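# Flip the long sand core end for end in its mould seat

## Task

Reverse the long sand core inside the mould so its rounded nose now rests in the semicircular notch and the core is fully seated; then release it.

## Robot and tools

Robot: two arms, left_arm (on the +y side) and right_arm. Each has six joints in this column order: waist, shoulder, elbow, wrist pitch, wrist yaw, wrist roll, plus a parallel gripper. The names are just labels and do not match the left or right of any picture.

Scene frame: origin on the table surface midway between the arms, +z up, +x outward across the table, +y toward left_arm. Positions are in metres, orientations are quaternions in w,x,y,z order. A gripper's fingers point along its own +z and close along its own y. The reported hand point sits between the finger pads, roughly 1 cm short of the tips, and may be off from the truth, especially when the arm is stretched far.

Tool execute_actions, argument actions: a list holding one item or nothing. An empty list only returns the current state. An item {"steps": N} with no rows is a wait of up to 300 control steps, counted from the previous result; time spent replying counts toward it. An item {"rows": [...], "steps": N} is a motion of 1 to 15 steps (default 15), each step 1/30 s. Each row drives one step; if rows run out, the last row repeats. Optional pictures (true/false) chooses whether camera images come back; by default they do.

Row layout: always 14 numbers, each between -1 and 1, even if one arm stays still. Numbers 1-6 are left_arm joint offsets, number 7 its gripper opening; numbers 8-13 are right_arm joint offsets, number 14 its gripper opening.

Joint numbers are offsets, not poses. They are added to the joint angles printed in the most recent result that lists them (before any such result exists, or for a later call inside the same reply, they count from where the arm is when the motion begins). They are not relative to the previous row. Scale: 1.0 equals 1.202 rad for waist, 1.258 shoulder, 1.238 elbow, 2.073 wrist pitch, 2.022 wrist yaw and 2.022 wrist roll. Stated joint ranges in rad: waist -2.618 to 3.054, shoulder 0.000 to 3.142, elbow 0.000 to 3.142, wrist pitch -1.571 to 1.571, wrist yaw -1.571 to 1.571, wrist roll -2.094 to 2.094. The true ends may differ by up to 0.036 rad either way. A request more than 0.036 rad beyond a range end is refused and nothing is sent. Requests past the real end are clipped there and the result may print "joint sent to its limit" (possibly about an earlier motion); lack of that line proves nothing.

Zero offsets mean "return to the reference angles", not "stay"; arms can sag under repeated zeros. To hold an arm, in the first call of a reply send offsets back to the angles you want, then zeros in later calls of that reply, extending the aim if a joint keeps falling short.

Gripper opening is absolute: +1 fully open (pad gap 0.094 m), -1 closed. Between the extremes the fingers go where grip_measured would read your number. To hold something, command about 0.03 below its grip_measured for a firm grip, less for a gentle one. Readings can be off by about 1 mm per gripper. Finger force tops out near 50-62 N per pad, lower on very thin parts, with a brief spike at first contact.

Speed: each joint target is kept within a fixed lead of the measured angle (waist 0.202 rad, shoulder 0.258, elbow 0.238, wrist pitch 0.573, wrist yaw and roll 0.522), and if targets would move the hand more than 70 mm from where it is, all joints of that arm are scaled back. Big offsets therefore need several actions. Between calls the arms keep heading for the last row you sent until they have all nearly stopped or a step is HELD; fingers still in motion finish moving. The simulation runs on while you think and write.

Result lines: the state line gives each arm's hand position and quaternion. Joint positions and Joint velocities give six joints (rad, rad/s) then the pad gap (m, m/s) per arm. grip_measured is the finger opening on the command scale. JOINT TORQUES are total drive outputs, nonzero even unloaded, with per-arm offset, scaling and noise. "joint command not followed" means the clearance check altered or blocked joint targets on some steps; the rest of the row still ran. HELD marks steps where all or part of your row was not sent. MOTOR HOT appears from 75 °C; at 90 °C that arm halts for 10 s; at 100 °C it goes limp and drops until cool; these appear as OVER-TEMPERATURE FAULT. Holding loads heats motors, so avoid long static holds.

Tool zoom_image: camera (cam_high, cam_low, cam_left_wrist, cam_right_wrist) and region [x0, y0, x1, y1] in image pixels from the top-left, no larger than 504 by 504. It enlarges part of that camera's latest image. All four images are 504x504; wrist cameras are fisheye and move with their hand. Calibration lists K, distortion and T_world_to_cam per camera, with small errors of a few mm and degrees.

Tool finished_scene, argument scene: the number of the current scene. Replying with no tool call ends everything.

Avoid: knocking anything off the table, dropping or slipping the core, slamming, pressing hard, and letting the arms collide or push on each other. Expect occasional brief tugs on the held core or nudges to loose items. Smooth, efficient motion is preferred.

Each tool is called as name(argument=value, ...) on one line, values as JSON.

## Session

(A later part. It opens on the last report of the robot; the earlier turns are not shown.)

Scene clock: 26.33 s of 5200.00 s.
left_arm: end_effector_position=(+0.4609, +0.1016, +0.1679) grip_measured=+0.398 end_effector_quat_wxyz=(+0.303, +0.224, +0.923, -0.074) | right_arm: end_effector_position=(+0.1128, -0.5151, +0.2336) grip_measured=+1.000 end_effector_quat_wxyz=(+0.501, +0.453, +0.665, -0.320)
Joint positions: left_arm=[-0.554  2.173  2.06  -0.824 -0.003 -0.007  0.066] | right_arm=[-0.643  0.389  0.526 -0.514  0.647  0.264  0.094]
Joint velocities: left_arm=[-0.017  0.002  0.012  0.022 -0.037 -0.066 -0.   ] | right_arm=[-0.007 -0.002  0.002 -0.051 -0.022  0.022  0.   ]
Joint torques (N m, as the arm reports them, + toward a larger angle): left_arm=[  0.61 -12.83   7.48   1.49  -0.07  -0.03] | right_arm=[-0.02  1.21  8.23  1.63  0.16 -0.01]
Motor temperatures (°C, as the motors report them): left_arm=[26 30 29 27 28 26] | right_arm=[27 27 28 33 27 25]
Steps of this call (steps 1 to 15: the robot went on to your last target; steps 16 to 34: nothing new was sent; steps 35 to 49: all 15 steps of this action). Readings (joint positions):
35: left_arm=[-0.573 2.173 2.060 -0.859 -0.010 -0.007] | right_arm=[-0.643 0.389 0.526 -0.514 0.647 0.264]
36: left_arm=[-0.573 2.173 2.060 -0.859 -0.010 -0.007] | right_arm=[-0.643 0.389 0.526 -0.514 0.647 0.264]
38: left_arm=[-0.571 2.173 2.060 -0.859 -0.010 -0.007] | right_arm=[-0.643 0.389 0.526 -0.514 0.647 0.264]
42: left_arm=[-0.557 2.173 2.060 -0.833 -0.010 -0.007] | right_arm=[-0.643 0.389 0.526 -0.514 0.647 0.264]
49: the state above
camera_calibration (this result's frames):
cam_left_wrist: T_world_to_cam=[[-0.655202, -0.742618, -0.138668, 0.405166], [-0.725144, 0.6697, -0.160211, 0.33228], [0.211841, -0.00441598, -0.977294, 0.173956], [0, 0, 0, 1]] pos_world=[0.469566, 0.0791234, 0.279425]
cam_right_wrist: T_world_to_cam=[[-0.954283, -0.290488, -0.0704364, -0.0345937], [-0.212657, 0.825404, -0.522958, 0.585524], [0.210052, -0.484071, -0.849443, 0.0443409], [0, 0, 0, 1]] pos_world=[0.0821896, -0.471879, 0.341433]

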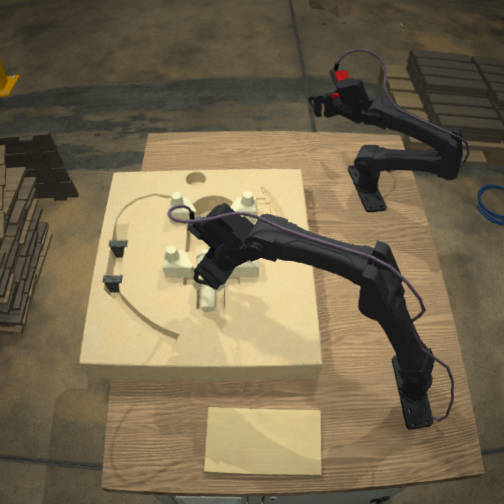

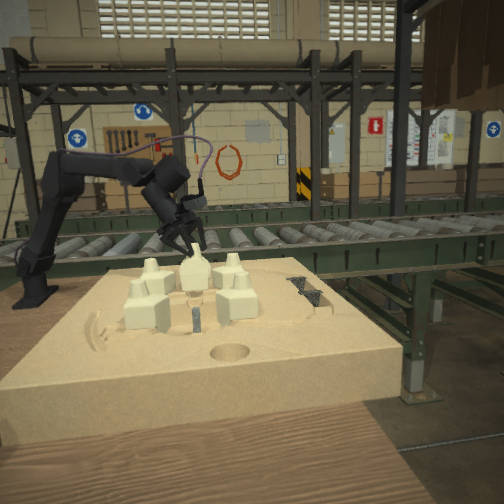

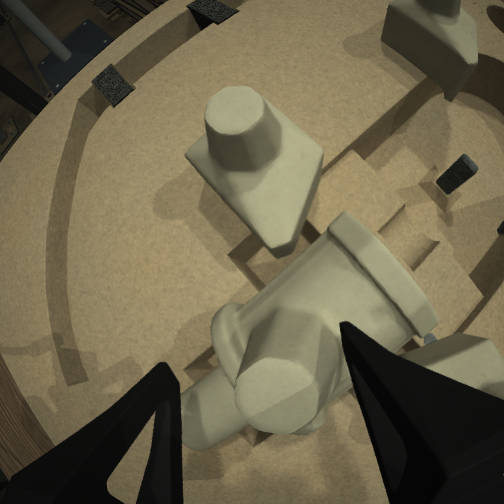

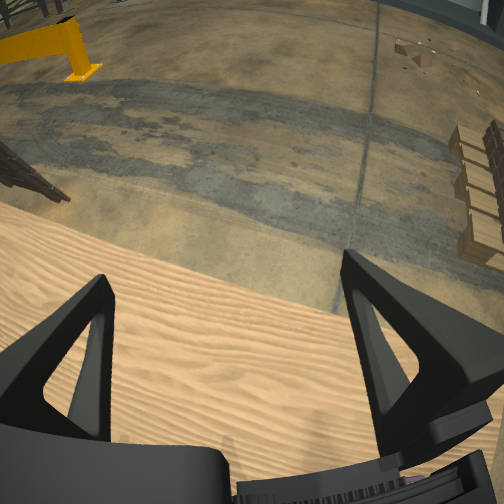

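execute_actions(actions=[{"rows":[[-0.014,-0.01,0.01,0.01,0,-0.07,0.4,0,0,0,0,0,0,1],[-0.014,-0.01,0.01,0.01,0,-0.07,0.4,0,0,0,0,0,0,1],[-0.014,-0.01,0.01,0.01,0,-0.07,0.4,0,0,0,0,0,0,1],[-0.014,-0.01,0.01,0.01,0,-0.07,0.3,0,0,0,0,0,0,1],[-0.014,-0.01,0.01,0.01,0,-0.07,0.2,0,0,0,0,0,0,1],[-0.014,-0.01,0.01,0.01,0,-0.07,0,0,0,0,0,0,0,1],[-0.014,-0.01,0.01,0.01,0,-0.07,-0.15,0,0,0,0,0,0,1],[-0.014,-0.01,0.01,0.01,0,-0.07,-0.25,0,0,0,0,0,0,1],[-0.014,-0.01,0.01,0.01,0,-0.07,-0.37,0,0,0,0,0,0,1]]}])

Scene clock: 28.43 s of 5200.00 s.
left_arm: end_effector_position=(+0.4568, +0.0920, +0.1686) grip_measured=-0.260 end_effector_quat_wxyz=(+0.298, +0.174, +0.933, -0.099) | right_arm: end_effector_position=(+0.1128, -0.5151, +0.2338) grip_measured=+1.000 end_effector_quat_wxyz=(+0.502, +0.453, +0.664, -0.320)
Joint positions: left_arm=[-0.571  2.173  2.06  -0.819  0.002 -0.133  0.035] | right_arm=[-0.643  0.389  0.526 -0.513  0.647  0.264  0.094]
Joint velocities: left_arm=[-0.007 -0.007  0.007 -0.007 -0.037 -0.022 -0.   ] | right_arm=[-0.007  0.002 -0.002 -0.081 -0.037 -0.007  0.   ]
Joint torques (N m, as the arm reports them, + toward a larger angle): left_arm=[  0.01 -12.84   7.5    1.44  -0.07  -0.18] | right_arm=[-0.04  1.22  8.22  1.63  0.16 -0.02]
Motor temperatures (°C, as the motors report them): left_arm=[26 30 29 28 28 26] | right_arm=[27 27 28 33 27 25]
Steps of this call (steps 1 to 15: the robot went on to your last target; steps 16 to 48: nothing new was sent; steps 49 to 63: all 15 steps of this action). Readings (joint positions):
49: left_arm=[-0.555 2.173 2.060 -0.819 -0.006 -0.025] | right_arm=[-0.643 0.389 0.526 -0.513 0.647 0.264]
50: left_arm=[-0.556 2.173 2.060 -0.819 -0.006 -0.048] | right_arm=[-0.643 0.389 0.526 -0.513 0.647 0.264]
52: left_arm=[-0.559 2.173 2.060 -0.819 -0.006 -0.082] | right_arm=[-0.643 0.389 0.526 -0.513 0.647 0.264]
56: left_arm=[-0.567 2.173 2.060 -0.817 0.006 -0.118] | right_arm=[-0.643 0.389 0.526 -0.513 0.647 0.264]
63: the state above
camera_calibration (this result's frames):
cam_left_wrist: T_world_to_cam=[[-0.595506, -0.800903, -0.0626711, 0.360736], [-0.782407, 0.59591, -0.180916, 0.37237], [0.182242, -0.0587019, -0.9815, 0.194707], [0, 0, 0, 1]] pos_world=[0.470681, 0.0784453, 0.28108]
cam_right_wrist: T_world_to_cam=[[-0.954235, -0.290513, -0.070978, -0.0344324], [-0.212303, 0.825218, -0.523395, 0.585604], [0.210625, -0.484372, -0.849129, 0.0441513], [0, 0, 0, 1]] pos_world=[0.0821696, -0.471868, 0.341548]

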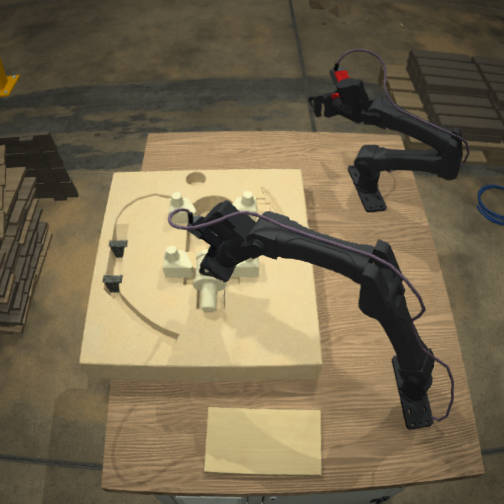

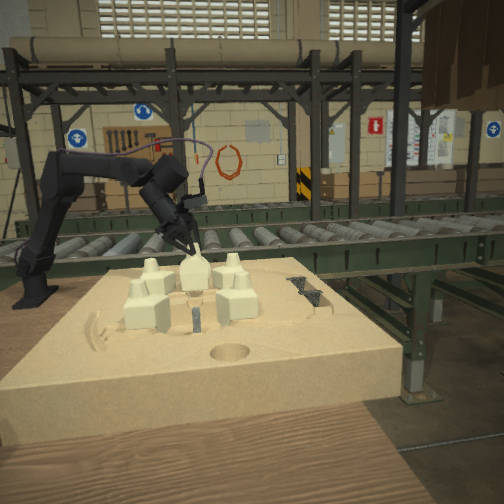

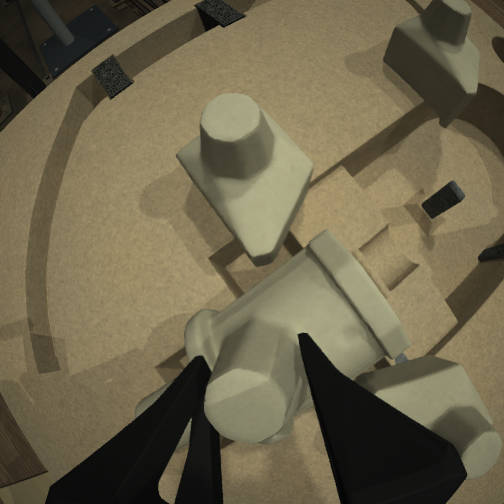

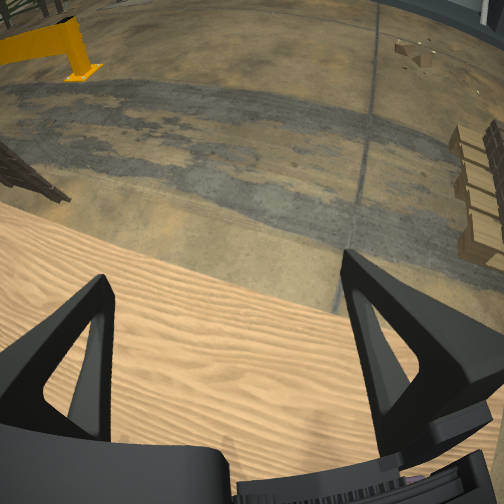

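execute_actions(actions=[{"rows":[[0,-0.02,0.04,0,0,0,-0.32,0,0,0,0,0,0,1],[0,-0.02,0.06,-0.01,0,0,-0.32,0,0,0,0,0,0,1],[0,-0.02,0.08,-0.025,0,0,-0.32,0,0,0,0,0,0,1],[0,-0.02,0.11,-0.04,0,0,-0.32,0,0,0,0,0,0,1],[0,-0.02,0.14,-0.06,0,0,-0.32,0,0,0,0,0,0,1],[0,-0.02,0.17,-0.08,0,0,-0.32,0,0,0,0,0,0,1],[0,-0.02,0.2,-0.095,0,0,-0.32,0,0,0,0,0,0,1],[0,-0.02,0.23,-0.115,0,0,-0.32,0,0,0,0,0,0,1],[0,-0.02,0.26,-0.13,0,0,-0.32,0,0,0,0,0,0,1],[0,-0.02,0.28,-0.145,0,0,-0.32,0,0,0,0,0,0,1]]}])

Scene clock: 30.37 s of 5200.00 s.
left_arm: end_effector_position=(+0.4379, +0.1046, +0.2015) grip_measured=-0.265 end_effector_quat_wxyz=(+0.254, +0.175, +0.948, -0.079) | right_arm: end_effector_position=(+0.1129, -0.5151, +0.2339) grip_measured=+1.000 end_effector_quat_wxyz=(+0.502, +0.453, +0.664, -0.320)
Joint positions: left_arm=[-0.571  2.228  2.341 -1.146 -0.009 -0.133  0.035] | right_arm=[-0.643  0.389  0.526 -0.512  0.647  0.264  0.094]
Joint velocities: left_arm=[ 0.002 -0.056  0.188 -0.256 -0.022  0.037 -0.   ] | right_arm=[-0.007 -0.027  0.007 -0.051 -0.037 -0.022  0.   ]
Joint torques (N m, as the arm reports them, + toward a larger angle): left_arm=[ -0.02 -17.6   10.48   1.64   0.12   0.  ] | right_arm=[-0.03  1.21  8.24  1.64  0.16 -0.01]
Motor temperatures (°C, as the motors report them): left_arm=[26 31 29 28 28 26] | right_arm=[27 27 28 34 27 25]
Steps of this call (steps 1 to 15: the robot went on to your last target; steps 16 to 43: nothing new was sent; steps 44 to 58: all 15 steps of this action). Readings (joint positions):
44: left_arm=[-0.571 2.173 2.062 -0.821 0.002 -0.133] | right_arm=[-0.643 0.389 0.526 -0.513 0.647 0.264]
45: left_arm=[-0.571 2.174 2.069 -0.829 0.002 -0.133] | right_arm=[-0.643 0.389 0.526 -0.513 0.647 0.264]
47: left_arm=[-0.571 2.184 2.099 -0.866 0.002 -0.133] | right_arm=[-0.643 0.389 0.526 -0.513 0.647 0.264]
51: left_arm=[-0.571 2.219 2.209 -0.999 0.000 -0.133] | right_arm=[-0.643 0.389 0.526 -0.513 0.647 0.264]
58: the state above
camera_calibration (this result's frames):
cam_left_wrist: T_world_to_cam=[[-0.595812, -0.801053, -0.0576407, 0.360707], [-0.796961, 0.598589, -0.0808981, 0.341926], [0.0993067, -0.00226265, -0.995054, 0.264335], [0, 0, 0, 1]] pos_world=[0.461165, 0.0848704, 0.31148]
cam_right_wrist: T_world_to_cam=[[-0.954187, -0.290538, -0.0715195, -0.0342712], [-0.21195, 0.825033, -0.52383, 0.585683], [0.211199, -0.484674, -0.848815, 0.0439615], [0, 0, 0, 1]] pos_world=[0.0821496, -0.471858, 0.341663]

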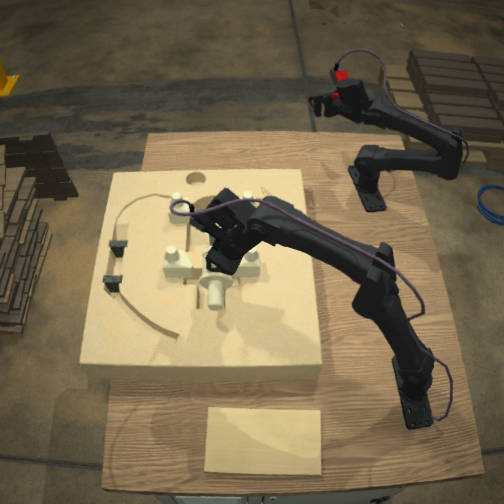

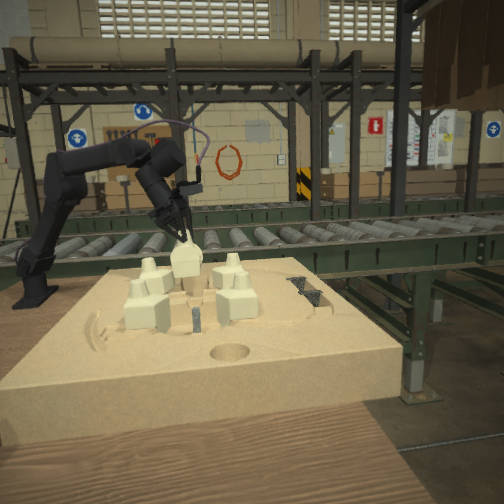

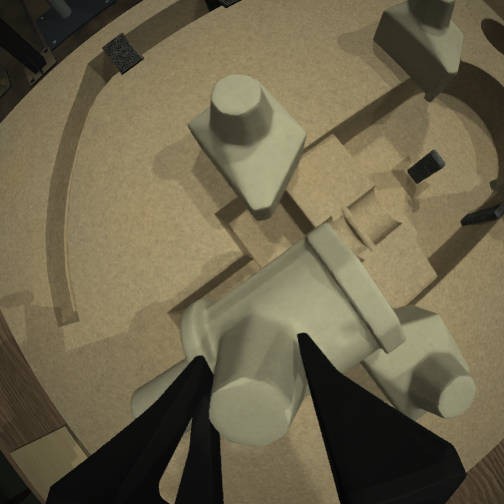

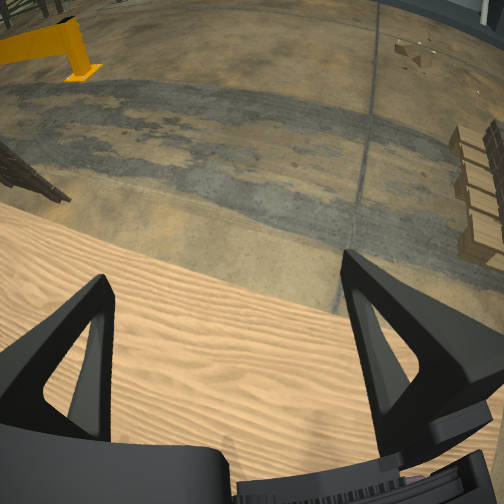

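execute_actions(actions=[{"rows":[[0.01,-0.07,0.055,0.04,0,0,-0.32,0,0,0,0,0,0,1],[0.01,-0.08,0.055,0.05,0,0,-0.32,0,0,0,0,0,0,1],[0.01,-0.09,0.055,0.06,0,0,-0.32,0,0,0,0,0,0,1],[0.01,-0.10,0.055,0.06,0,0,-0.32,0,0,0,0,0,0,1],[0.01,-0.12,0.055,0.06,0,0,-0.32,0,0,0,0,0,0,1]]}], pictures=false)

execute_actions(actions=[{"steps":12}])

Scene clock: 32.33 s of 5200.00 s.
left_arm: end_effector_position=(+0.4376, +0.1095, +0.2155) grip_measured=-0.266 end_effector_quat_wxyz=(+0.266, +0.171, +0.945, -0.078) | right_arm: end_effector_position=(+0.1129, -0.5151, +0.2340) grip_measured=+1.000 end_effector_quat_wxyz=(+0.502, +0.453, +0.664, -0.320)
Joint positions: left_arm=[-0.565  2.206  2.351 -1.155 -0.016 -0.133  0.034] | right_arm=[-0.643  0.389  0.526 -0.512  0.647  0.264  0.094]
Joint velocities: left_arm=[-0.002 -0.061 -0.002 -0.007 -0.11  -0.022 -0.001] | right_arm=[ 0.017 -0.002 -0.012 -0.022  0.037 -0.051  0.   ]
Joint torques (N m, as the arm reports them, + toward a larger angle): left_arm=[  0.41 -18.36   9.53   1.98   0.05  -0.03] | right_arm=[-0.02  1.21  8.23  1.64  0.16 -0.02]
Motor temperatures (°C, as the motors report them): left_arm=[26 32 29 28 28 26] | right_arm=[27 27 28 34 27 25]
Steps of this call (steps 1 to 30: the robot went on to your last target; steps 31 to 44: nothing new was sent; steps 45 to 59: all 15 steps of this action). Readings (joint positions):
45: left_arm=[-0.570 2.225 2.351 -1.163 -0.011 -0.133] | right_arm=[-0.643 0.389 0.526 -0.512 0.647 0.264]
46: left_arm=[-0.570 2.225 2.351 -1.160 -0.011 -0.133] | right_arm=[-0.643 0.389 0.526 -0.512 0.647 0.264]
48: left_arm=[-0.568 2.225 2.351 -1.155 -0.013 -0.133] | right_arm=[-0.643 0.389 0.526 -0.512 0.647 0.264]
52: left_arm=[-0.565 2.220 2.351 -1.155 -0.016 -0.133] | right_arm=[-0.643 0.389 0.526 -0.512 0.647 0.264]
59: the state above

Scene clock: 32.73 s of 5200.00 s.
left_arm: end_effector_position=(+0.4345, +0.1110, +0.2246) grip_measured=-0.269 end_effector_quat_wxyz=(+0.271, +0.171, +0.944, -0.080) | right_arm: end_effector_position=(+0.1129, -0.5151, +0.2340) grip_measured=+1.000 end_effector_quat_wxyz=(+0.502, +0.453, +0.664, -0.320)
Joint positions: left_arm=[-0.565  2.187  2.351 -1.162 -0.016 -0.133  0.034] | right_arm=[-0.643  0.389  0.526 -0.512  0.647  0.264  0.094]
Joint velocities: left_arm=[-0.022 -0.002  0.012  0.007  0.007 -0.022 -0.   ] | right_arm=[ 0.002 -0.002  0.002 -0.007 -0.007  0.022  0.   ]
Joint torques (N m, as the arm reports them, + toward a larger angle): left_arm=[  0.47 -17.89   9.94   2.12   0.06  -0.01] | right_arm=[-0.03  1.22  8.23  1.64  0.16 -0.01]
Motor temperatures (°C, as the motors report them): left_arm=[26 32 29 29 28 26] | right_arm=[27 27 28 34 27 25]
Steps of this call (steps 1 to 12: the robot went on to your last target). Readings (joint positions):
1: left_arm=[-0.565 2.204 2.351 -1.155 -0.016 -0.133] | right_arm=[-0.643 0.389 0.526 -0.512 0.647 0.264]
2: left_arm=[-0.565 2.202 2.351 -1.155 -0.016 -0.133] | right_arm=[-0.643 0.389 0.526 -0.512 0.647 0.264]
4: left_arm=[-0.565 2.198 2.351 -1.155 -0.016 -0.133] | right_arm=[-0.643 0.389 0.526 -0.512 0.647 0.264]
8: left_arm=[-0.565 2.191 2.351 -1.162 -0.016 -0.133] | right_arm=[-0.643 0.389 0.526 -0.512 0.647 0.264]
12: the state above
camera_calibration (this result's frames):
cam_left_wrist: T_world_to_cam=[[-0.586646, -0.806995, -0.0678615, 0.36417], [-0.798858, 0.590409, -0.115077, 0.346659], [0.132933, -0.0132981, -0.991036, 0.273382], [0, 0, 0, 1]] pos_world=[0.454229, 0.0928487, 0.335537]
cam_right_wrist: T_world_to_cam=[[-0.954163, -0.290551, -0.0717902, -0.0341907], [-0.211773, 0.82494, -0.524048, 0.585723], [0.211485, -0.484824, -0.848657, 0.0438666], [0, 0, 0, 1]] pos_world=[0.0821395, -0.471852, 0.34172]

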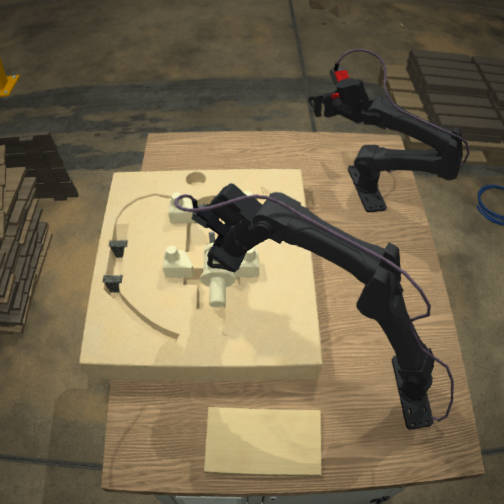

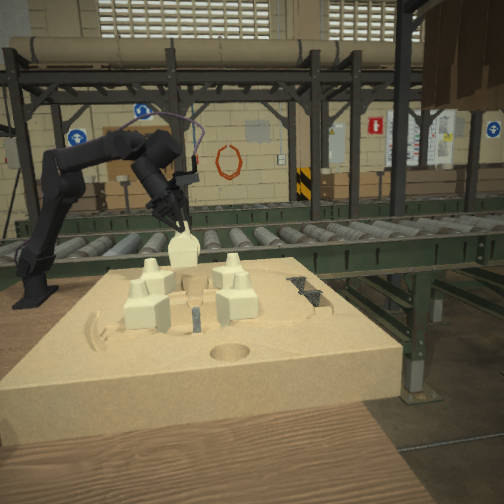

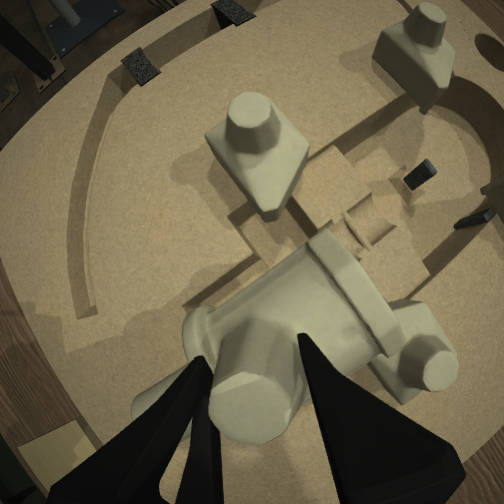

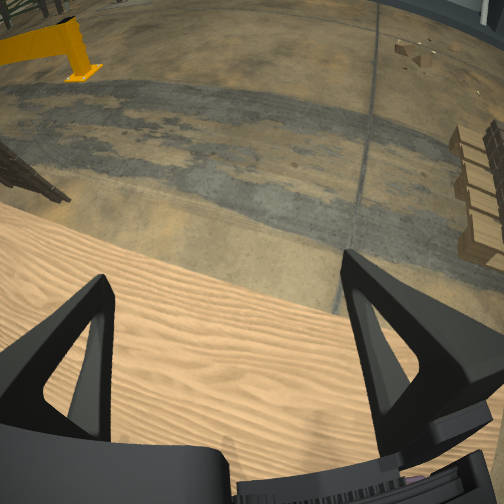

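execute_actions(actions=[{"rows":[[0.01,-0.05,0.03,0.02,0,0,-0.32,0,0,0,0,0,0,1],[0.025,-0.05,0.03,0.02,0,0,-0.32,0,0,0,0,0,0,1],[0.04,-0.06,0.03,0.02,0,0,-0.32,0,0,0,0,0,0,1],[0.06,-0.06,0.03,0.02,0,0,-0.32,0,0,0,0,0,0,1],[0.08,-0.07,0.03,0.02,0,0,-0.32,0,0,0,0,0,0,1],[0.10,-0.07,0.03,0.02,0,0,-0.32,0,0,0,0,0,0,1],[0.12,-0.07,0.02,0.02,0,0,-0.32,0,0,0,0,0,0,1],[0.14,-0.08,0.01,0.03,0,0,-0.32,0,0,0,0,0,0,1],[0.16,-0.09,0,0.03,0,0,-0.32,0,0,0,0,0,0,1],[0.18,-0.10,-0.02,0.04,0,0,-0.32,0,0,0,0,0,0,1],[0.20,-0.115,-0.04,0.04,0,0,-0.32,0,0,0,0,0,0,1],[0.22,-0.13,-0.06,0.05,0,0,-0.32,0,0,0,0,0,0,1],[0.24,-0.145,-0.08,0.05,0,0,-0.32,0,0,0,0,0,0,1],[0.26,-0.16,-0.10,0.06,0,0,-0.32,0,0,0,0,0,0,1],[0.28,-0.175,-0.12,0.06,0,0,-0.32,0,0,0,0,0,0,1]]}], pictures=false)

execute_actions(actions=[{"steps":15}], pictures=false)

Scene clock: 37.33 s of 5200.00 s.
left_arm: end_effector_position=(+0.4609, +0.2508, +0.2059) grip_measured=-0.269 end_effector_quat_wxyz=(+0.238, +0.044, +0.969, -0.041) | right_arm: end_effector_position=(+0.1130, -0.5152, +0.2341) grip_measured=+1.000 end_effector_quat_wxyz=(+0.502, +0.453, +0.664, -0.320)
Joint positions: left_arm=[-0.295  2.131  2.226 -1.178 -0.005 -0.133  0.034] | right_arm=[-0.643  0.389  0.526 -0.511  0.647  0.264  0.094]
Joint velocities: left_arm=[ 0.759 -0.383 -0.725  0.183 -0.125 -0.051 -0.   ] | right_arm=[-0.007 -0.017 -0.002 -0.007 -0.037  0.007  0.   ]
Joint torques (N m, as the arm reports them, + toward a larger angle): left_arm=[ -0.18 -18.37   8.78   1.77   0.09  -0.03] | right_arm=[-0.01  1.21  8.25  1.64  0.16 -0.01]
Motor temperatures (°C, as the motors report them): left_arm=[26 34 30 30 28 26] | right_arm=[27 27 28 34 27 25]
Steps of this call (steps 1 to 30: the robot went on to your last target; steps 31 to 90: nothing new was sent; then 1.10 s passed at rest; steps 91 to 105: all 15 steps of this action). Readings (joint positions):
91: left_arm=[-0.565 2.184 2.351 -1.165 -0.016 -0.133] | right_arm=[-0.643 0.389 0.526 -0.511 0.647 0.264]
92: left_arm=[-0.564 2.184 2.351 -1.173 -0.015 -0.133] | right_arm=[-0.643 0.389 0.526 -0.511 0.647 0.264]
94: left_arm=[-0.552 2.184 2.351 -1.185 -0.006 -0.133] | right_arm=[-0.643 0.389 0.526 -0.511 0.647 0.264]
98: left_arm=[-0.485 2.184 2.349 -1.213 0.011 -0.133] | right_arm=[-0.643 0.389 0.526 -0.511 0.647 0.264]
105: the state above

Scene clock: 37.83 s of 5200.00 s.
left_arm: end_effector_position=(+0.4568, +0.2896, +0.2339) grip_measured=-0.269 end_effector_quat_wxyz=(+0.270, +0.009, +0.962, -0.030) | right_arm: end_effector_position=(+0.1130, -0.5152, +0.2341) grip_measured=+1.000 end_effector_quat_wxyz=(+0.502, +0.453, +0.664, -0.320)
Joint positions: left_arm=[-0.227  2.038  2.168 -1.151 -0.02  -0.133  0.034] | right_arm=[-0.643  0.389  0.526 -0.511  0.647  0.264  0.094]
Joint velocities: left_arm=[-0.071  0.002  0.007  0.081  0.022  0.066 -0.   ] | right_arm=[-0.017 -0.002 -0.017 -0.022  0.022 -0.11   0.   ]
Joint torques (N m, as the arm reports them, + toward a larger angle): left_arm=[  0.07 -15.63   8.86   2.08  -0.1   -0.01] | right_arm=[-0.04  1.21  8.24  1.64  0.16 -0.01]
Motor temperatures (°C, as the motors report them): left_arm=[26 34 30 30 28 26] | right_arm=[27 27 28 34 27 25]
Steps of this call (steps 1 to 15: the robot went on to your last target). Readings (joint positions):
1: left_arm=[-0.270 2.118 2.205 -1.176 -0.010 -0.133] | right_arm=[-0.643 0.389 0.526 -0.511 0.647 0.264]
2: left_arm=[-0.247 2.107 2.189 -1.176 -0.016 -0.133] | right_arm=[-0.643 0.389 0.526 -0.511 0.647 0.264]
4: left_arm=[-0.215 2.090 2.172 -1.178 -0.033 -0.133] | right_arm=[-0.643 0.389 0.526 -0.511 0.647 0.264]
8: left_arm=[-0.202 2.064 2.168 -1.175 -0.047 -0.133] | right_arm=[-0.643 0.389 0.526 -0.511 0.647 0.264]
15: the state above

execute_actions(actions=[{"rows":[[0.02,-0.08,0,0.06,0,0,-0.32,0,0,0,0,0,0,1],[0.02,-0.08,0,0.06,0,0,-0.32,0,0,0,0,0,0,1],[0.05,-0.11,-0.05,0.07,0,0,-0.32,0,0,0,0,0,0,1],[0.05,-0.11,-0.05,0.07,0,0,-0.32,0,0,0,0,0,0,1],[0.08,-0.145,-0.1,0.085,0,0.02,-0.32,0,0,0,0,0,0,1],[0.08,-0.145,-0.1,0.085,0,0.02,-0.32,0,0,0,0,0,0,1],[0.11,-0.18,-0.15,0.1,0,0.04,-0.32,0,0,0,0,0,0,1],[0.11,-0.18,-0.15,0.1,0,0.04,-0.32,0,0,0,0,0,0,1],[0.14,-0.215,-0.2,0.115,0,0.06,-0.32,0,0,0,0,0,0,1],[0.14,-0.215,-0.2,0.115,0,0.06,-0.32,0,0,0,0,0,0,1],[0.17,-0.25,-0.26,0.13,0,0.07,-0.32,0,0,0,0,0,0,1],[0.17,-0.25,-0.26,0.13,0,0.07,-0.32,0,0,0,0,0,0,1],[0.19,-0.28,-0.33,0.16,0,0.07,-0.32,0,0,0,0,0,0,1]]}], pictures=false)

execute_actions(actions=[{"rows":[[0.02,-0.08,0,0.06,0,0,-0.32,0,0,0,0,0,0,1],[0.02,-0.08,0,0.06,0,0,-0.32,0,0,0,0,0,0,1],[0.05,-0.11,-0.05,0.07,0,0,-0.32,0,0,0,0,0,0,1],[0.05,-0.11,-0.05,0.07,0,0,-0.32,0,0,0,0,0,0,1],[0.08,-0.145,-0.1,0.085,0,0,-0.32,0,0,0,0,0,0,1],[0.08,-0.145,-0.1,0.085,0,0,-0.32,0,0,0,0,0,0,1],[0.11,-0.18,-0.15,0.1,0,0,-0.32,0,0,0,0,0,0,1],[0.11,-0.18,-0.15,0.1,0,0,-0.32,0,0,0,0,0,0,1],[0.14,-0.215,-0.2,0.115,0,0,-0.32,0,0,0,0,0,0,1],[0.14,-0.215,-0.2,0.115,0,0,-0.32,0,0,0,0,0,0,1],[0.17,-0.25,-0.26,0.13,0,0,-0.32,0,0,0,0,0,0,1],[0.17,-0.25,-0.26,0.13,0,0,-0.32,0,0,0,0,0,0,1],[0.19,-0.28,-0.33,0.18,0,0,-0.32,0,0,0,0,0,0,1]]}], pictures=false)

execute_actions(actions=[{"steps":20}])

Scene clock: 41.57 s of 5200.00 s.
left_arm: end_effector_position=(+0.4059, +0.4032, +0.2258) grip_measured=-0.270 end_effector_quat_wxyz=(+0.277, -0.049, +0.959, +0.021) | right_arm: end_effector_position=(+0.1130, -0.5152, +0.2343) grip_measured=+1.000 end_effector_quat_wxyz=(+0.503, +0.453, +0.664, -0.319)
Joint positions: left_arm=[ 0.004  1.765  1.758 -1.001 -0.028 -0.021  0.034] | right_arm=[-0.643  0.389  0.526 -0.51   0.647  0.264  0.094]
Joint velocities: left_arm=[ 0.388 -0.432 -0.564  0.095 -0.271  0.183 -0.   ] | right_arm=[ 0.002  0.012 -0.007 -0.125 -0.022 -0.051  0.   ]
Joint torques (N m, as the arm reports them, + toward a larger angle): left_arm=[ -2.15 -12.32   9.28   2.51   0.49   0.  ] | right_arm=[-0.03  1.21  8.22  1.64  0.16 -0.02]
Motor temperatures (°C, as the motors report them): left_arm=[26 34 30 32 28 26] | right_arm=[27 27 28 34 27 25]
Steps of this call (steps 1 to 15: the robot went on to your last target; steps 16 to 90: nothing new was sent; then 0.23 s passed at rest; steps 91 to 105: all 15 steps of this action). Readings (joint positions):
91: left_arm=[-0.227 2.035 2.163 -1.147 -0.015 -0.133] | right_arm=[-0.643 0.389 0.526 -0.511 0.647 0.264]
92: left_arm=[-0.225 2.030 2.154 -1.143 -0.013 -0.133] | right_arm=[-0.643 0.389 0.526 -0.511 0.647 0.264]
94: left_arm=[-0.212 2.006 2.111 -1.124 -0.006 -0.133] | right_arm=[-0.643 0.389 0.526 -0.511 0.647 0.264]
98: left_arm=[-0.145 1.930 1.991 -1.089 0.002 -0.102] | right_arm=[-0.643 0.389 0.526 -0.510 0.647 0.264]
105: the state above

Scene clock: 42.07 s of 5200.00 s.
left_arm: end_effector_position=(+0.3261, +0.4846, +0.2025) grip_measured=-0.272 end_effector_quat_wxyz=(+0.289, -0.156, +0.943, +0.057) | right_arm: end_effector_position=(+0.1131, -0.5152, +0.2344) grip_measured=+1.000 end_effector_quat_wxyz=(+0.503, +0.453, +0.663, -0.319)
Joint positions: left_arm=[ 0.228  1.481  1.346 -0.84  -0.035 -0.019  0.034] | right_arm=[-0.643  0.389  0.526 -0.509  0.647  0.264  0.094]
Joint velocities: left_arm=[ 0.291 -0.354 -0.657  0.212 -0.183  0.022 -0.   ] | right_arm=[-0.012 -0.012 -0.017  0.007 -0.081  0.051  0.   ]
Joint torques (N m, as the arm reports them, + toward a larger angle): left_arm=[-1.24 -9.33 10.08  2.73  0.38 -0.07] | right_arm=[-0.02  1.21  8.23  1.63  0.15 -0.02]
Motor temperatures (°C, as the motors report them): left_arm=[26 34 30 32 28 26] | right_arm=[27 27 28 35 27 25]
Steps of this call (steps 1 to 15: all 15 steps of this action). Readings (joint positions):
1: left_arm=[0.016 1.753 1.744 -0.999 -0.035 -0.019] | right_arm=[-0.643 0.389 0.526 -0.510 0.647 0.264]
2: left_arm=[0.025 1.746 1.736 -1.002 -0.038 -0.019] | right_arm=[-0.643 0.389 0.526 -0.510 0.647 0.264]
4: left_arm=[0.042 1.721 1.699 -0.986 -0.034 -0.019] | right_arm=[-0.643 0.389 0.526 -0.510 0.647 0.264]
8: left_arm=[0.098 1.641 1.581 -0.939 -0.020 -0.019] | right_arm=[-0.643 0.389 0.526 -0.510 0.647 0.264]
15: the state above

Scene clock: 42.73 s of 5200.00 s.
left_arm: end_effector_position=(+0.3328, +0.4906, +0.2028) grip_measured=-0.274 end_effector_quat_wxyz=(+0.312, -0.160, +0.935, +0.060) | right_arm: end_effector_position=(+0.1131, -0.5152, +0.2344) grip_measured=+1.000 end_effector_quat_wxyz=(+0.503, +0.453, +0.663, -0.319)
Joint positions: left_arm=[ 0.24   1.472  1.311 -0.763 -0.031 -0.019  0.034] | right_arm=[-0.643  0.389  0.526 -0.509  0.647  0.264  0.094]
Joint velocities: left_arm=[ 0.002 -0.007  0.002 -0.007  0.037  0.037  0.   ] | right_arm=[ 0.002  0.002  0.012  0.037 -0.007 -0.022  0.   ]
Joint torques (N m, as the arm reports them, + toward a larger angle): left_arm=[ -0.63 -10.28   9.86   2.4    0.    -0.05] | right_arm=[-0.04  1.22  8.25  1.64  0.16 -0.01]
Motor temperatures (°C, as the motors report them): left_arm=[26 34 30 32 28 26] | right_arm=[27 27 28 35 27 25]
Steps of this call (steps 1 to 20: the robot went on to your last target). Readings (joint positions):
1: left_arm=[0.236 1.473 1.330 -0.835 -0.041 -0.019] | right_arm=[-0.643 0.389 0.526 -0.509 0.647 0.264]
2: left_arm=[0.239 1.472 1.321 -0.830 -0.045 -0.019] | right_arm=[-0.643 0.389 0.526 -0.509 0.647 0.264]
4: left_arm=[0.240 1.472 1.312 -0.819 -0.043 -0.019] | right_arm=[-0.643 0.389 0.526 -0.509 0.647 0.264]
8: left_arm=[0.240 1.472 1.311 -0.792 -0.033 -0.019] | right_arm=[-0.643 0.389 0.526 -0.509 0.647 0.264]
20: the state above
camera_calibration (this result's frames):
cam_left_wrist: T_world_to_cam=[[0.0965884, -0.983082, -0.155627, 0.486146], [-0.98316, -0.0698643, -0.168862, 0.43501], [0.155133, 0.169316, -0.973276, 0.16976], [0, 0, 0, 1]] pos_world=[0.354393, 0.479571, 0.314338]
cam_right_wrist: T_world_to_cam=[[-0.954015, -0.290628, -0.0734144, -0.0337076], [-0.210709, 0.824381, -0.525354, 0.58596], [0.213204, -0.485727, -0.847711, 0.0432963], [0, 0, 0, 1]] pos_world=[0.0820788, -0.471821, 0.342064]

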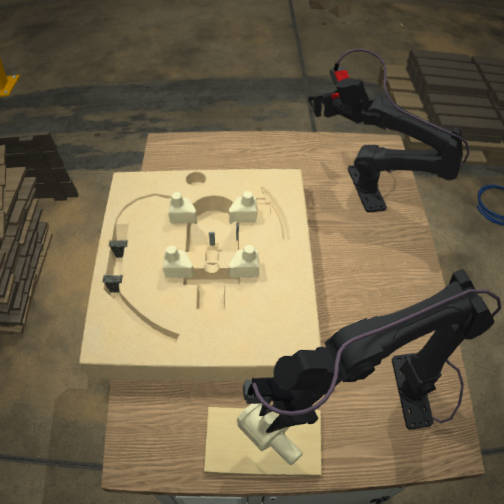

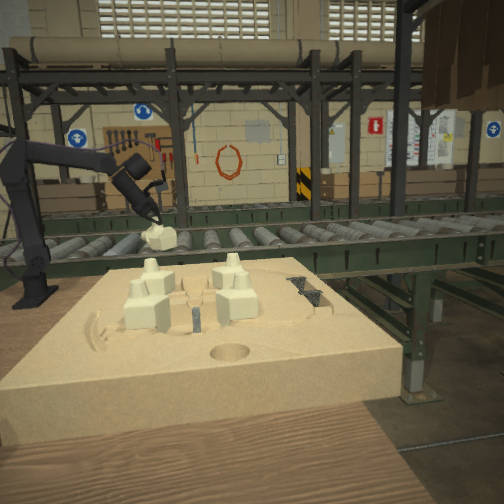

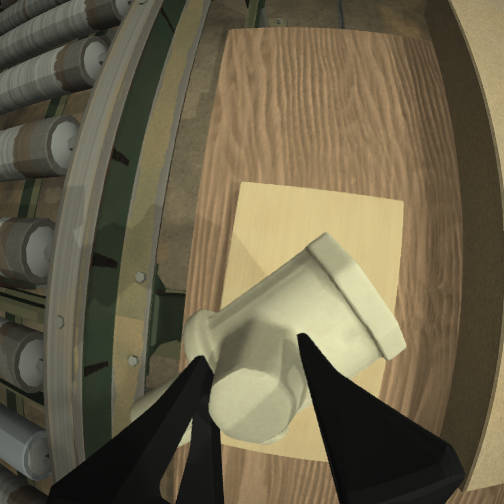

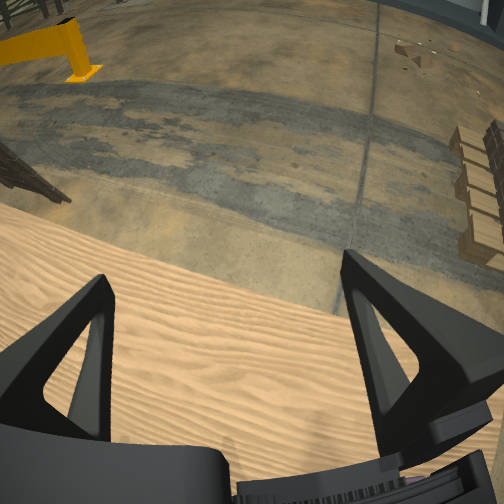

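execute_actions(actions=[{"rows":[[-0.02,-0.04,0,0.09,0,0,-0.32,0,0,0,0,0,0,1],[-0.02,-0.04,0,0.09,0,0,-0.32,0,0,0,0,0,0,1],[-0.04,-0.04,-0.04,0.12,0,0,-0.32,0,0,0,0,0,0,1],[-0.04,-0.04,-0.04,0.12,0,0,-0.32,0,0,0,0,0,0,1],[-0.055,-0.04,-0.08,0.15,0,0,-0.32,0,0,0,0,0,0,1],[-0.055,-0.04,-0.08,0.15,0,0,-0.32,0,0,0,0,0,0,1],[-0.055,-0.04,-0.12,0.18,0,0,-0.32,0,0,0,0,0,0,1],[-0.055,-0.04,-0.12,0.18,0,0,-0.32,0,0,0,0,0,0,1],[-0.055,-0.04,-0.16,0.2,0,0,-0.32,0,0,0,0,0,0,1],[-0.055,-0.04,-0.16,0.21,0,0,-0.32,0,0,0,0,0,0,1],[-0.055,-0.04,-0.19,0.215,0,0,-0.32,0,0,0,0,0,0,1],[-0.055,-0.04,-0.19,0.215,0,0,-0.32,0,0,0,0,0,0,1],[-0.055,-0.04,-0.22,0.215,0,0,-0.32,0,0,0,0,0,0,1]]}], pictures=false)

execute_actions(actions=[{"steps":20}])

zoom_image(camera="cam_high", region=[150, 220, 280, 330])

Scene clock: 45.07 s of 5200.00 s.
left_arm: end_effector_position=(+0.3293, +0.4612, +0.1241) grip_measured=-0.274 end_effector_quat_wxyz=(+0.300, -0.128, +0.944, +0.045) | right_arm: end_effector_position=(+0.1131, -0.5152, +0.2345) grip_measured=+1.000 end_effector_quat_wxyz=(+0.503, +0.453, +0.663, -0.319)
Joint positions: left_arm=[ 0.173  1.47   1.012 -0.497 -0.023 -0.019  0.034] | right_arm=[-0.643  0.389  0.526 -0.509  0.647  0.264  0.094]
Joint velocities: left_arm=[-0.017  0.017 -0.354 -0.022 -0.051 -0.051 -0.   ] | right_arm=[ 0.012  0.002 -0.002 -0.037 -0.037 -0.022  0.   ]
Joint torques (N m, as the arm reports them, + toward a larger angle): left_arm=[ 0.04 -9.46 10.47  2.62 -0.1  -0.02] | right_arm=[-0.04  1.21  8.22  1.63  0.16 -0.02]
Motor temperatures (°C, as the motors report them): left_arm=[26 34 30 33 28 26] | right_arm=[27 27 28 35 27 25]
Steps of this call (steps 1 to 15: the robot went on to your last target; steps 16 to 55: nothing new was sent; steps 56 to 70: all 15 steps of this action). Readings (joint positions):
56: left_arm=[0.238 1.472 1.306 -0.757 -0.031 -0.019] | right_arm=[-0.643 0.389 0.526 -0.509 0.647 0.264]
57: left_arm=[0.235 1.471 1.299 -0.745 -0.034 -0.019] | right_arm=[-0.643 0.389 0.526 -0.509 0.647 0.264]
59: left_arm=[0.221 1.470 1.267 -0.706 -0.038 -0.019] | right_arm=[-0.643 0.389 0.526 -0.509 0.647 0.264]
63: left_arm=[0.182 1.470 1.167 -0.603 -0.031 -0.019] | right_arm=[-0.643 0.389 0.526 -0.509 0.647 0.264]
70: the state above

Scene clock: 45.73 s of 5200.00 s.
left_arm: end_effector_position=(+0.3334, +0.4623, +0.1235) grip_measured=-0.274 end_effector_quat_wxyz=(+0.312, -0.127, +0.940, +0.046) | right_arm: end_effector_position=(+0.1131, -0.5152, +0.2345) grip_measured=+1.000 end_effector_quat_wxyz=(+0.503, +0.453, +0.663, -0.319)
Joint positions: left_arm=[ 0.173  1.47   0.994 -0.454 -0.023 -0.019  0.034] | right_arm=[-0.643  0.389  0.526 -0.509  0.647  0.264  0.094]
Joint velocities: left_arm=[-0.002  0.017 -0.007 -0.037  0.022 -0.007  0.   ] | right_arm=[ 0.002  0.007 -0.017  0.051 -0.007 -0.007  0.   ]
Joint torques (N m, as the arm reports them, + toward a larger angle): left_arm=[ 0.08 -9.4  10.15  2.39 -0.1  -0.03] | right_arm=[-0.03  1.22  8.23  1.64  0.15 -0.01]
Motor temperatures (°C, as the motors report them): left_arm=[26 34 30 33 28 26] | right_arm=[27 27 28 35 27 25]
Steps of this call (steps 1 to 20: the robot went on to your last target). Readings (joint positions):
1: left_arm=[0.173 1.470 1.002 -0.497 -0.023 -0.019] | right_arm=[-0.643 0.389 0.526 -0.509 0.647 0.264]
2: left_arm=[0.173 1.470 0.997 -0.497 -0.023 -0.019] | right_arm=[-0.643 0.389 0.526 -0.509 0.647 0.264]
4: left_arm=[0.173 1.470 0.994 -0.497 -0.023 -0.019] | right_arm=[-0.643 0.389 0.526 -0.509 0.647 0.264]
8: left_arm=[0.173 1.470 0.994 -0.475 -0.023 -0.019] | right_arm=[-0.643 0.389 0.526 -0.509 0.647 0.264]
20: the state above
camera_calibration (this result's frames):
cam_left_wrist: T_world_to_cam=[[0.0260846, -0.988471, -0.14915, 0.471107], [-0.986092, -0.000943917, -0.166201, 0.388964], [0.164144, 0.151411, -0.974747, 0.102704], [0, 0, 0, 1]] pos_world=[0.354408, 0.450492, 0.235022]
cam_right_wrist: T_world_to_cam=[[-0.953991, -0.290641, -0.073685, -0.0336271], [-0.210532, 0.824288, -0.525571, 0.585999], [0.213491, -0.485877, -0.847553, 0.0432012], [0, 0, 0, 1]] pos_world=[0.0820686, -0.471815, 0.342122]

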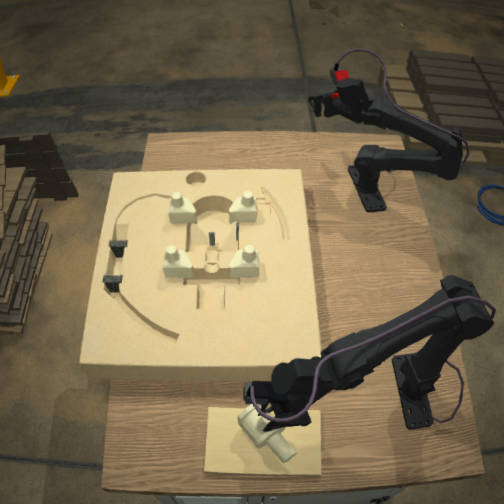

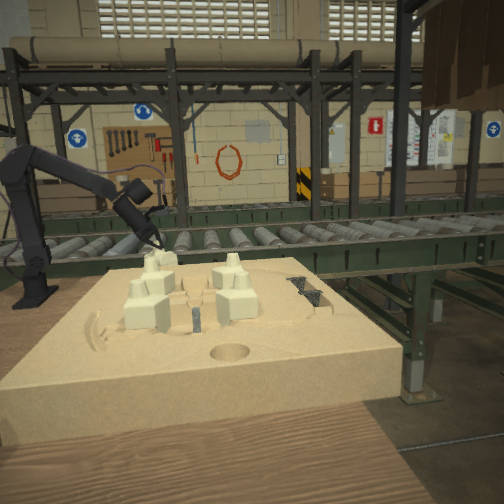

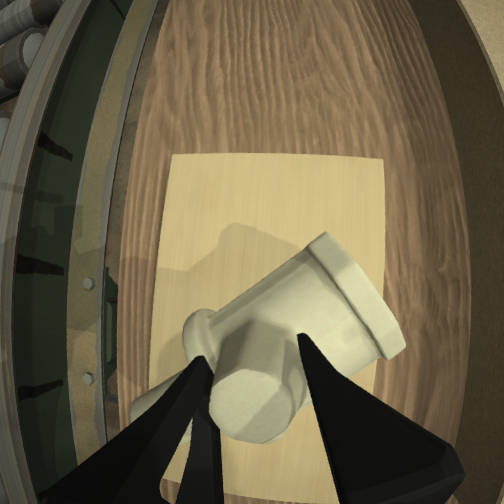

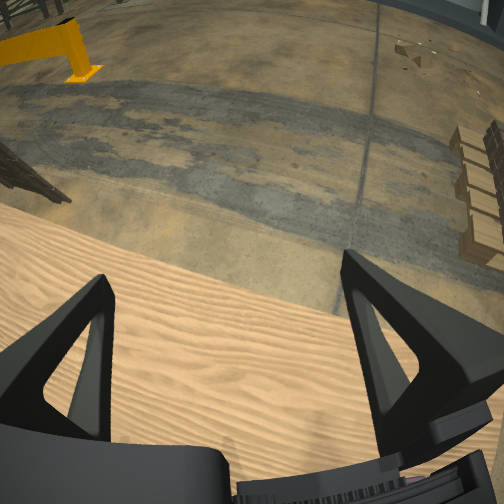

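Region (150, 220, 280, 330) of cam_high's 504x504 image, scaled by 3.877, with more detail than that image has; it fills the top 426 rows of this view, and the rest is white.

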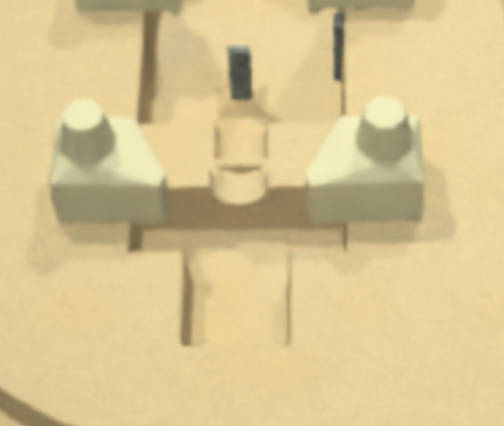

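Shift slightly back +y, lower.

execute_actions(actions=[{"rows":[[0.035,-0.03,0.03,0.065,0,0,-0.32,0,0,0,0,0,0,1],[0.035,-0.03,0.03,0.065,0,0,-0.32,0,0,0,0,0,0,1],[0.035,-0.03,0.03,0.065,0,0,-0.32,0,0,0,0,0,0,1],[0.035,-0.02,0.02,0.07,0,0,-0.32,0,0,0,0,0,0,1],[0.035,-0.01,0.01,0.075,0,0,-0.32,0,0,0,0,0,0,1],[0.035,-0.01,0,0.08,0,0,-0.32,0,0,0,0,0,0,1],[0.035,0,-0.01,0.09,0,0,-0.32,0,0,0,0,0,0,1],[0.035,0,-0.02,0.1,0,0,-0.32,0,0,0,0,0,0,1],[0.035,0,-0.03,0.11,0,0,-0.32,0,0,0,0,0,0,1],[0.035,0.005,-0.04,0.115,0,0,-0.32,0,0,0,0,0,0,1]]}], pictures=false)

execute_actions(actions=[{"steps":10}], pictures=false)

Scene clock: 48.00 s of 5200.00 s.
left_arm: end_effector_position=(+0.3386, +0.4803, +0.1111) grip_measured=-0.276 end_effector_quat_wxyz=(+0.334, -0.145, +0.930, +0.057) | right_arm: end_effector_position=(+0.1131, -0.5153, +0.2347) grip_measured=+1.000 end_effector_quat_wxyz=(+0.503, +0.453, +0.663, -0.319)
Joint positions: left_arm=[ 0.213  1.493  0.933 -0.32  -0.026 -0.018  0.034] | right_arm=[-0.643  0.389  0.526 -0.508  0.647  0.264  0.094]
Joint velocities: left_arm=[ 0.007 -0.012 -0.042  0.051  0.022 -0.007  0.   ] | right_arm=[-0.012  0.017  0.007  0.022 -0.022  0.007  0.   ]
Joint torques (N m, as the arm reports them, + toward a larger angle): left_arm=[ 0.21 -7.21  7.5   2.11  0.   -0.04] | right_arm=[-0.04  1.21  8.24  1.64  0.16 -0.01]
Motor temperatures (°C, as the motors report them): left_arm=[26 33 30 34 28 26] | right_arm=[27 27 28 35 27 25]
Steps of this call (steps 1 to 15: the robot went on to your last target; steps 16 to 53: nothing new was sent; steps 54 to 68: all 15 steps of this action). Readings (joint positions):
54: left_arm=[0.176 1.470 0.994 -0.454 -0.021 -0.019] | right_arm=[-0.643 0.389 0.526 -0.509 0.647 0.264]
55: left_arm=[0.183 1.470 0.994 -0.454 -0.015 -0.019] | right_arm=[-0.643 0.389 0.526 -0.509 0.647 0.264]
57: left_arm=[0.199 1.470 0.994 -0.453 -0.015 -0.019] | right_arm=[-0.643 0.389 0.526 -0.509 0.647 0.264]
61: left_arm=[0.213 1.481 0.971 -0.416 -0.025 -0.019] | right_arm=[-0.643 0.389 0.526 -0.508 0.647 0.264]
68: the state above

Scene clock: 48.33 s of 5200.00 s.
left_arm: end_effector_position=(+0.3389, +0.4804, +0.1109) grip_measured=-0.276 end_effector_quat_wxyz=(+0.335, -0.145, +0.929, +0.057) | right_arm: end_effector_position=(+0.1131, -0.5153, +0.2347) grip_measured=+1.000 end_effector_quat_wxyz=(+0.503, +0.453, +0.663, -0.319)
Joint positions: left_arm=[ 0.213  1.493  0.931 -0.316 -0.026 -0.018  0.034] | right_arm=[-0.643  0.389  0.526 -0.508  0.647  0.264  0.094]
Joint velocities: left_arm=[-0.002 -0.007  0.002 -0.081 -0.007  0.007  0.001] | right_arm=[-0.002  0.017 -0.007  0.007 -0.11  -0.051  0.   ]
Joint torques (N m, as the arm reports them, + toward a larger angle): left_arm=[ 0.22 -7.28  7.53  2.15  0.02 -0.04] | right_arm=[-0.03  1.21  8.25  1.64  0.16 -0.01]
Motor temperatures (°C, as the motors report them): left_arm=[26 33 30 34 28 26] | right_arm=[27 27 28 35 27 25]
Steps of this call (steps 1 to 10: the robot went on to your last target). Readings (joint positions):
1: left_arm=[0.213 1.493 0.933 -0.318 -0.026 -0.018] | right_arm=[-0.643 0.389 0.526 -0.508 0.647 0.264]
2: left_arm=[0.213 1.493 0.932 -0.317 -0.026 -0.018] | right_arm=[-0.643 0.389 0.526 -0.508 0.647 0.264]
4: left_arm=[0.213 1.493 0.932 -0.316 -0.026 -0.018] | right_arm=[-0.643 0.389 0.526 -0.508 0.647 0.264]
8: left_arm=[0.213 1.493 0.931 -0.316 -0.026 -0.018] | right_arm=[-0.643 0.389 0.526 -0.508 0.647 0.264]
10: the state above


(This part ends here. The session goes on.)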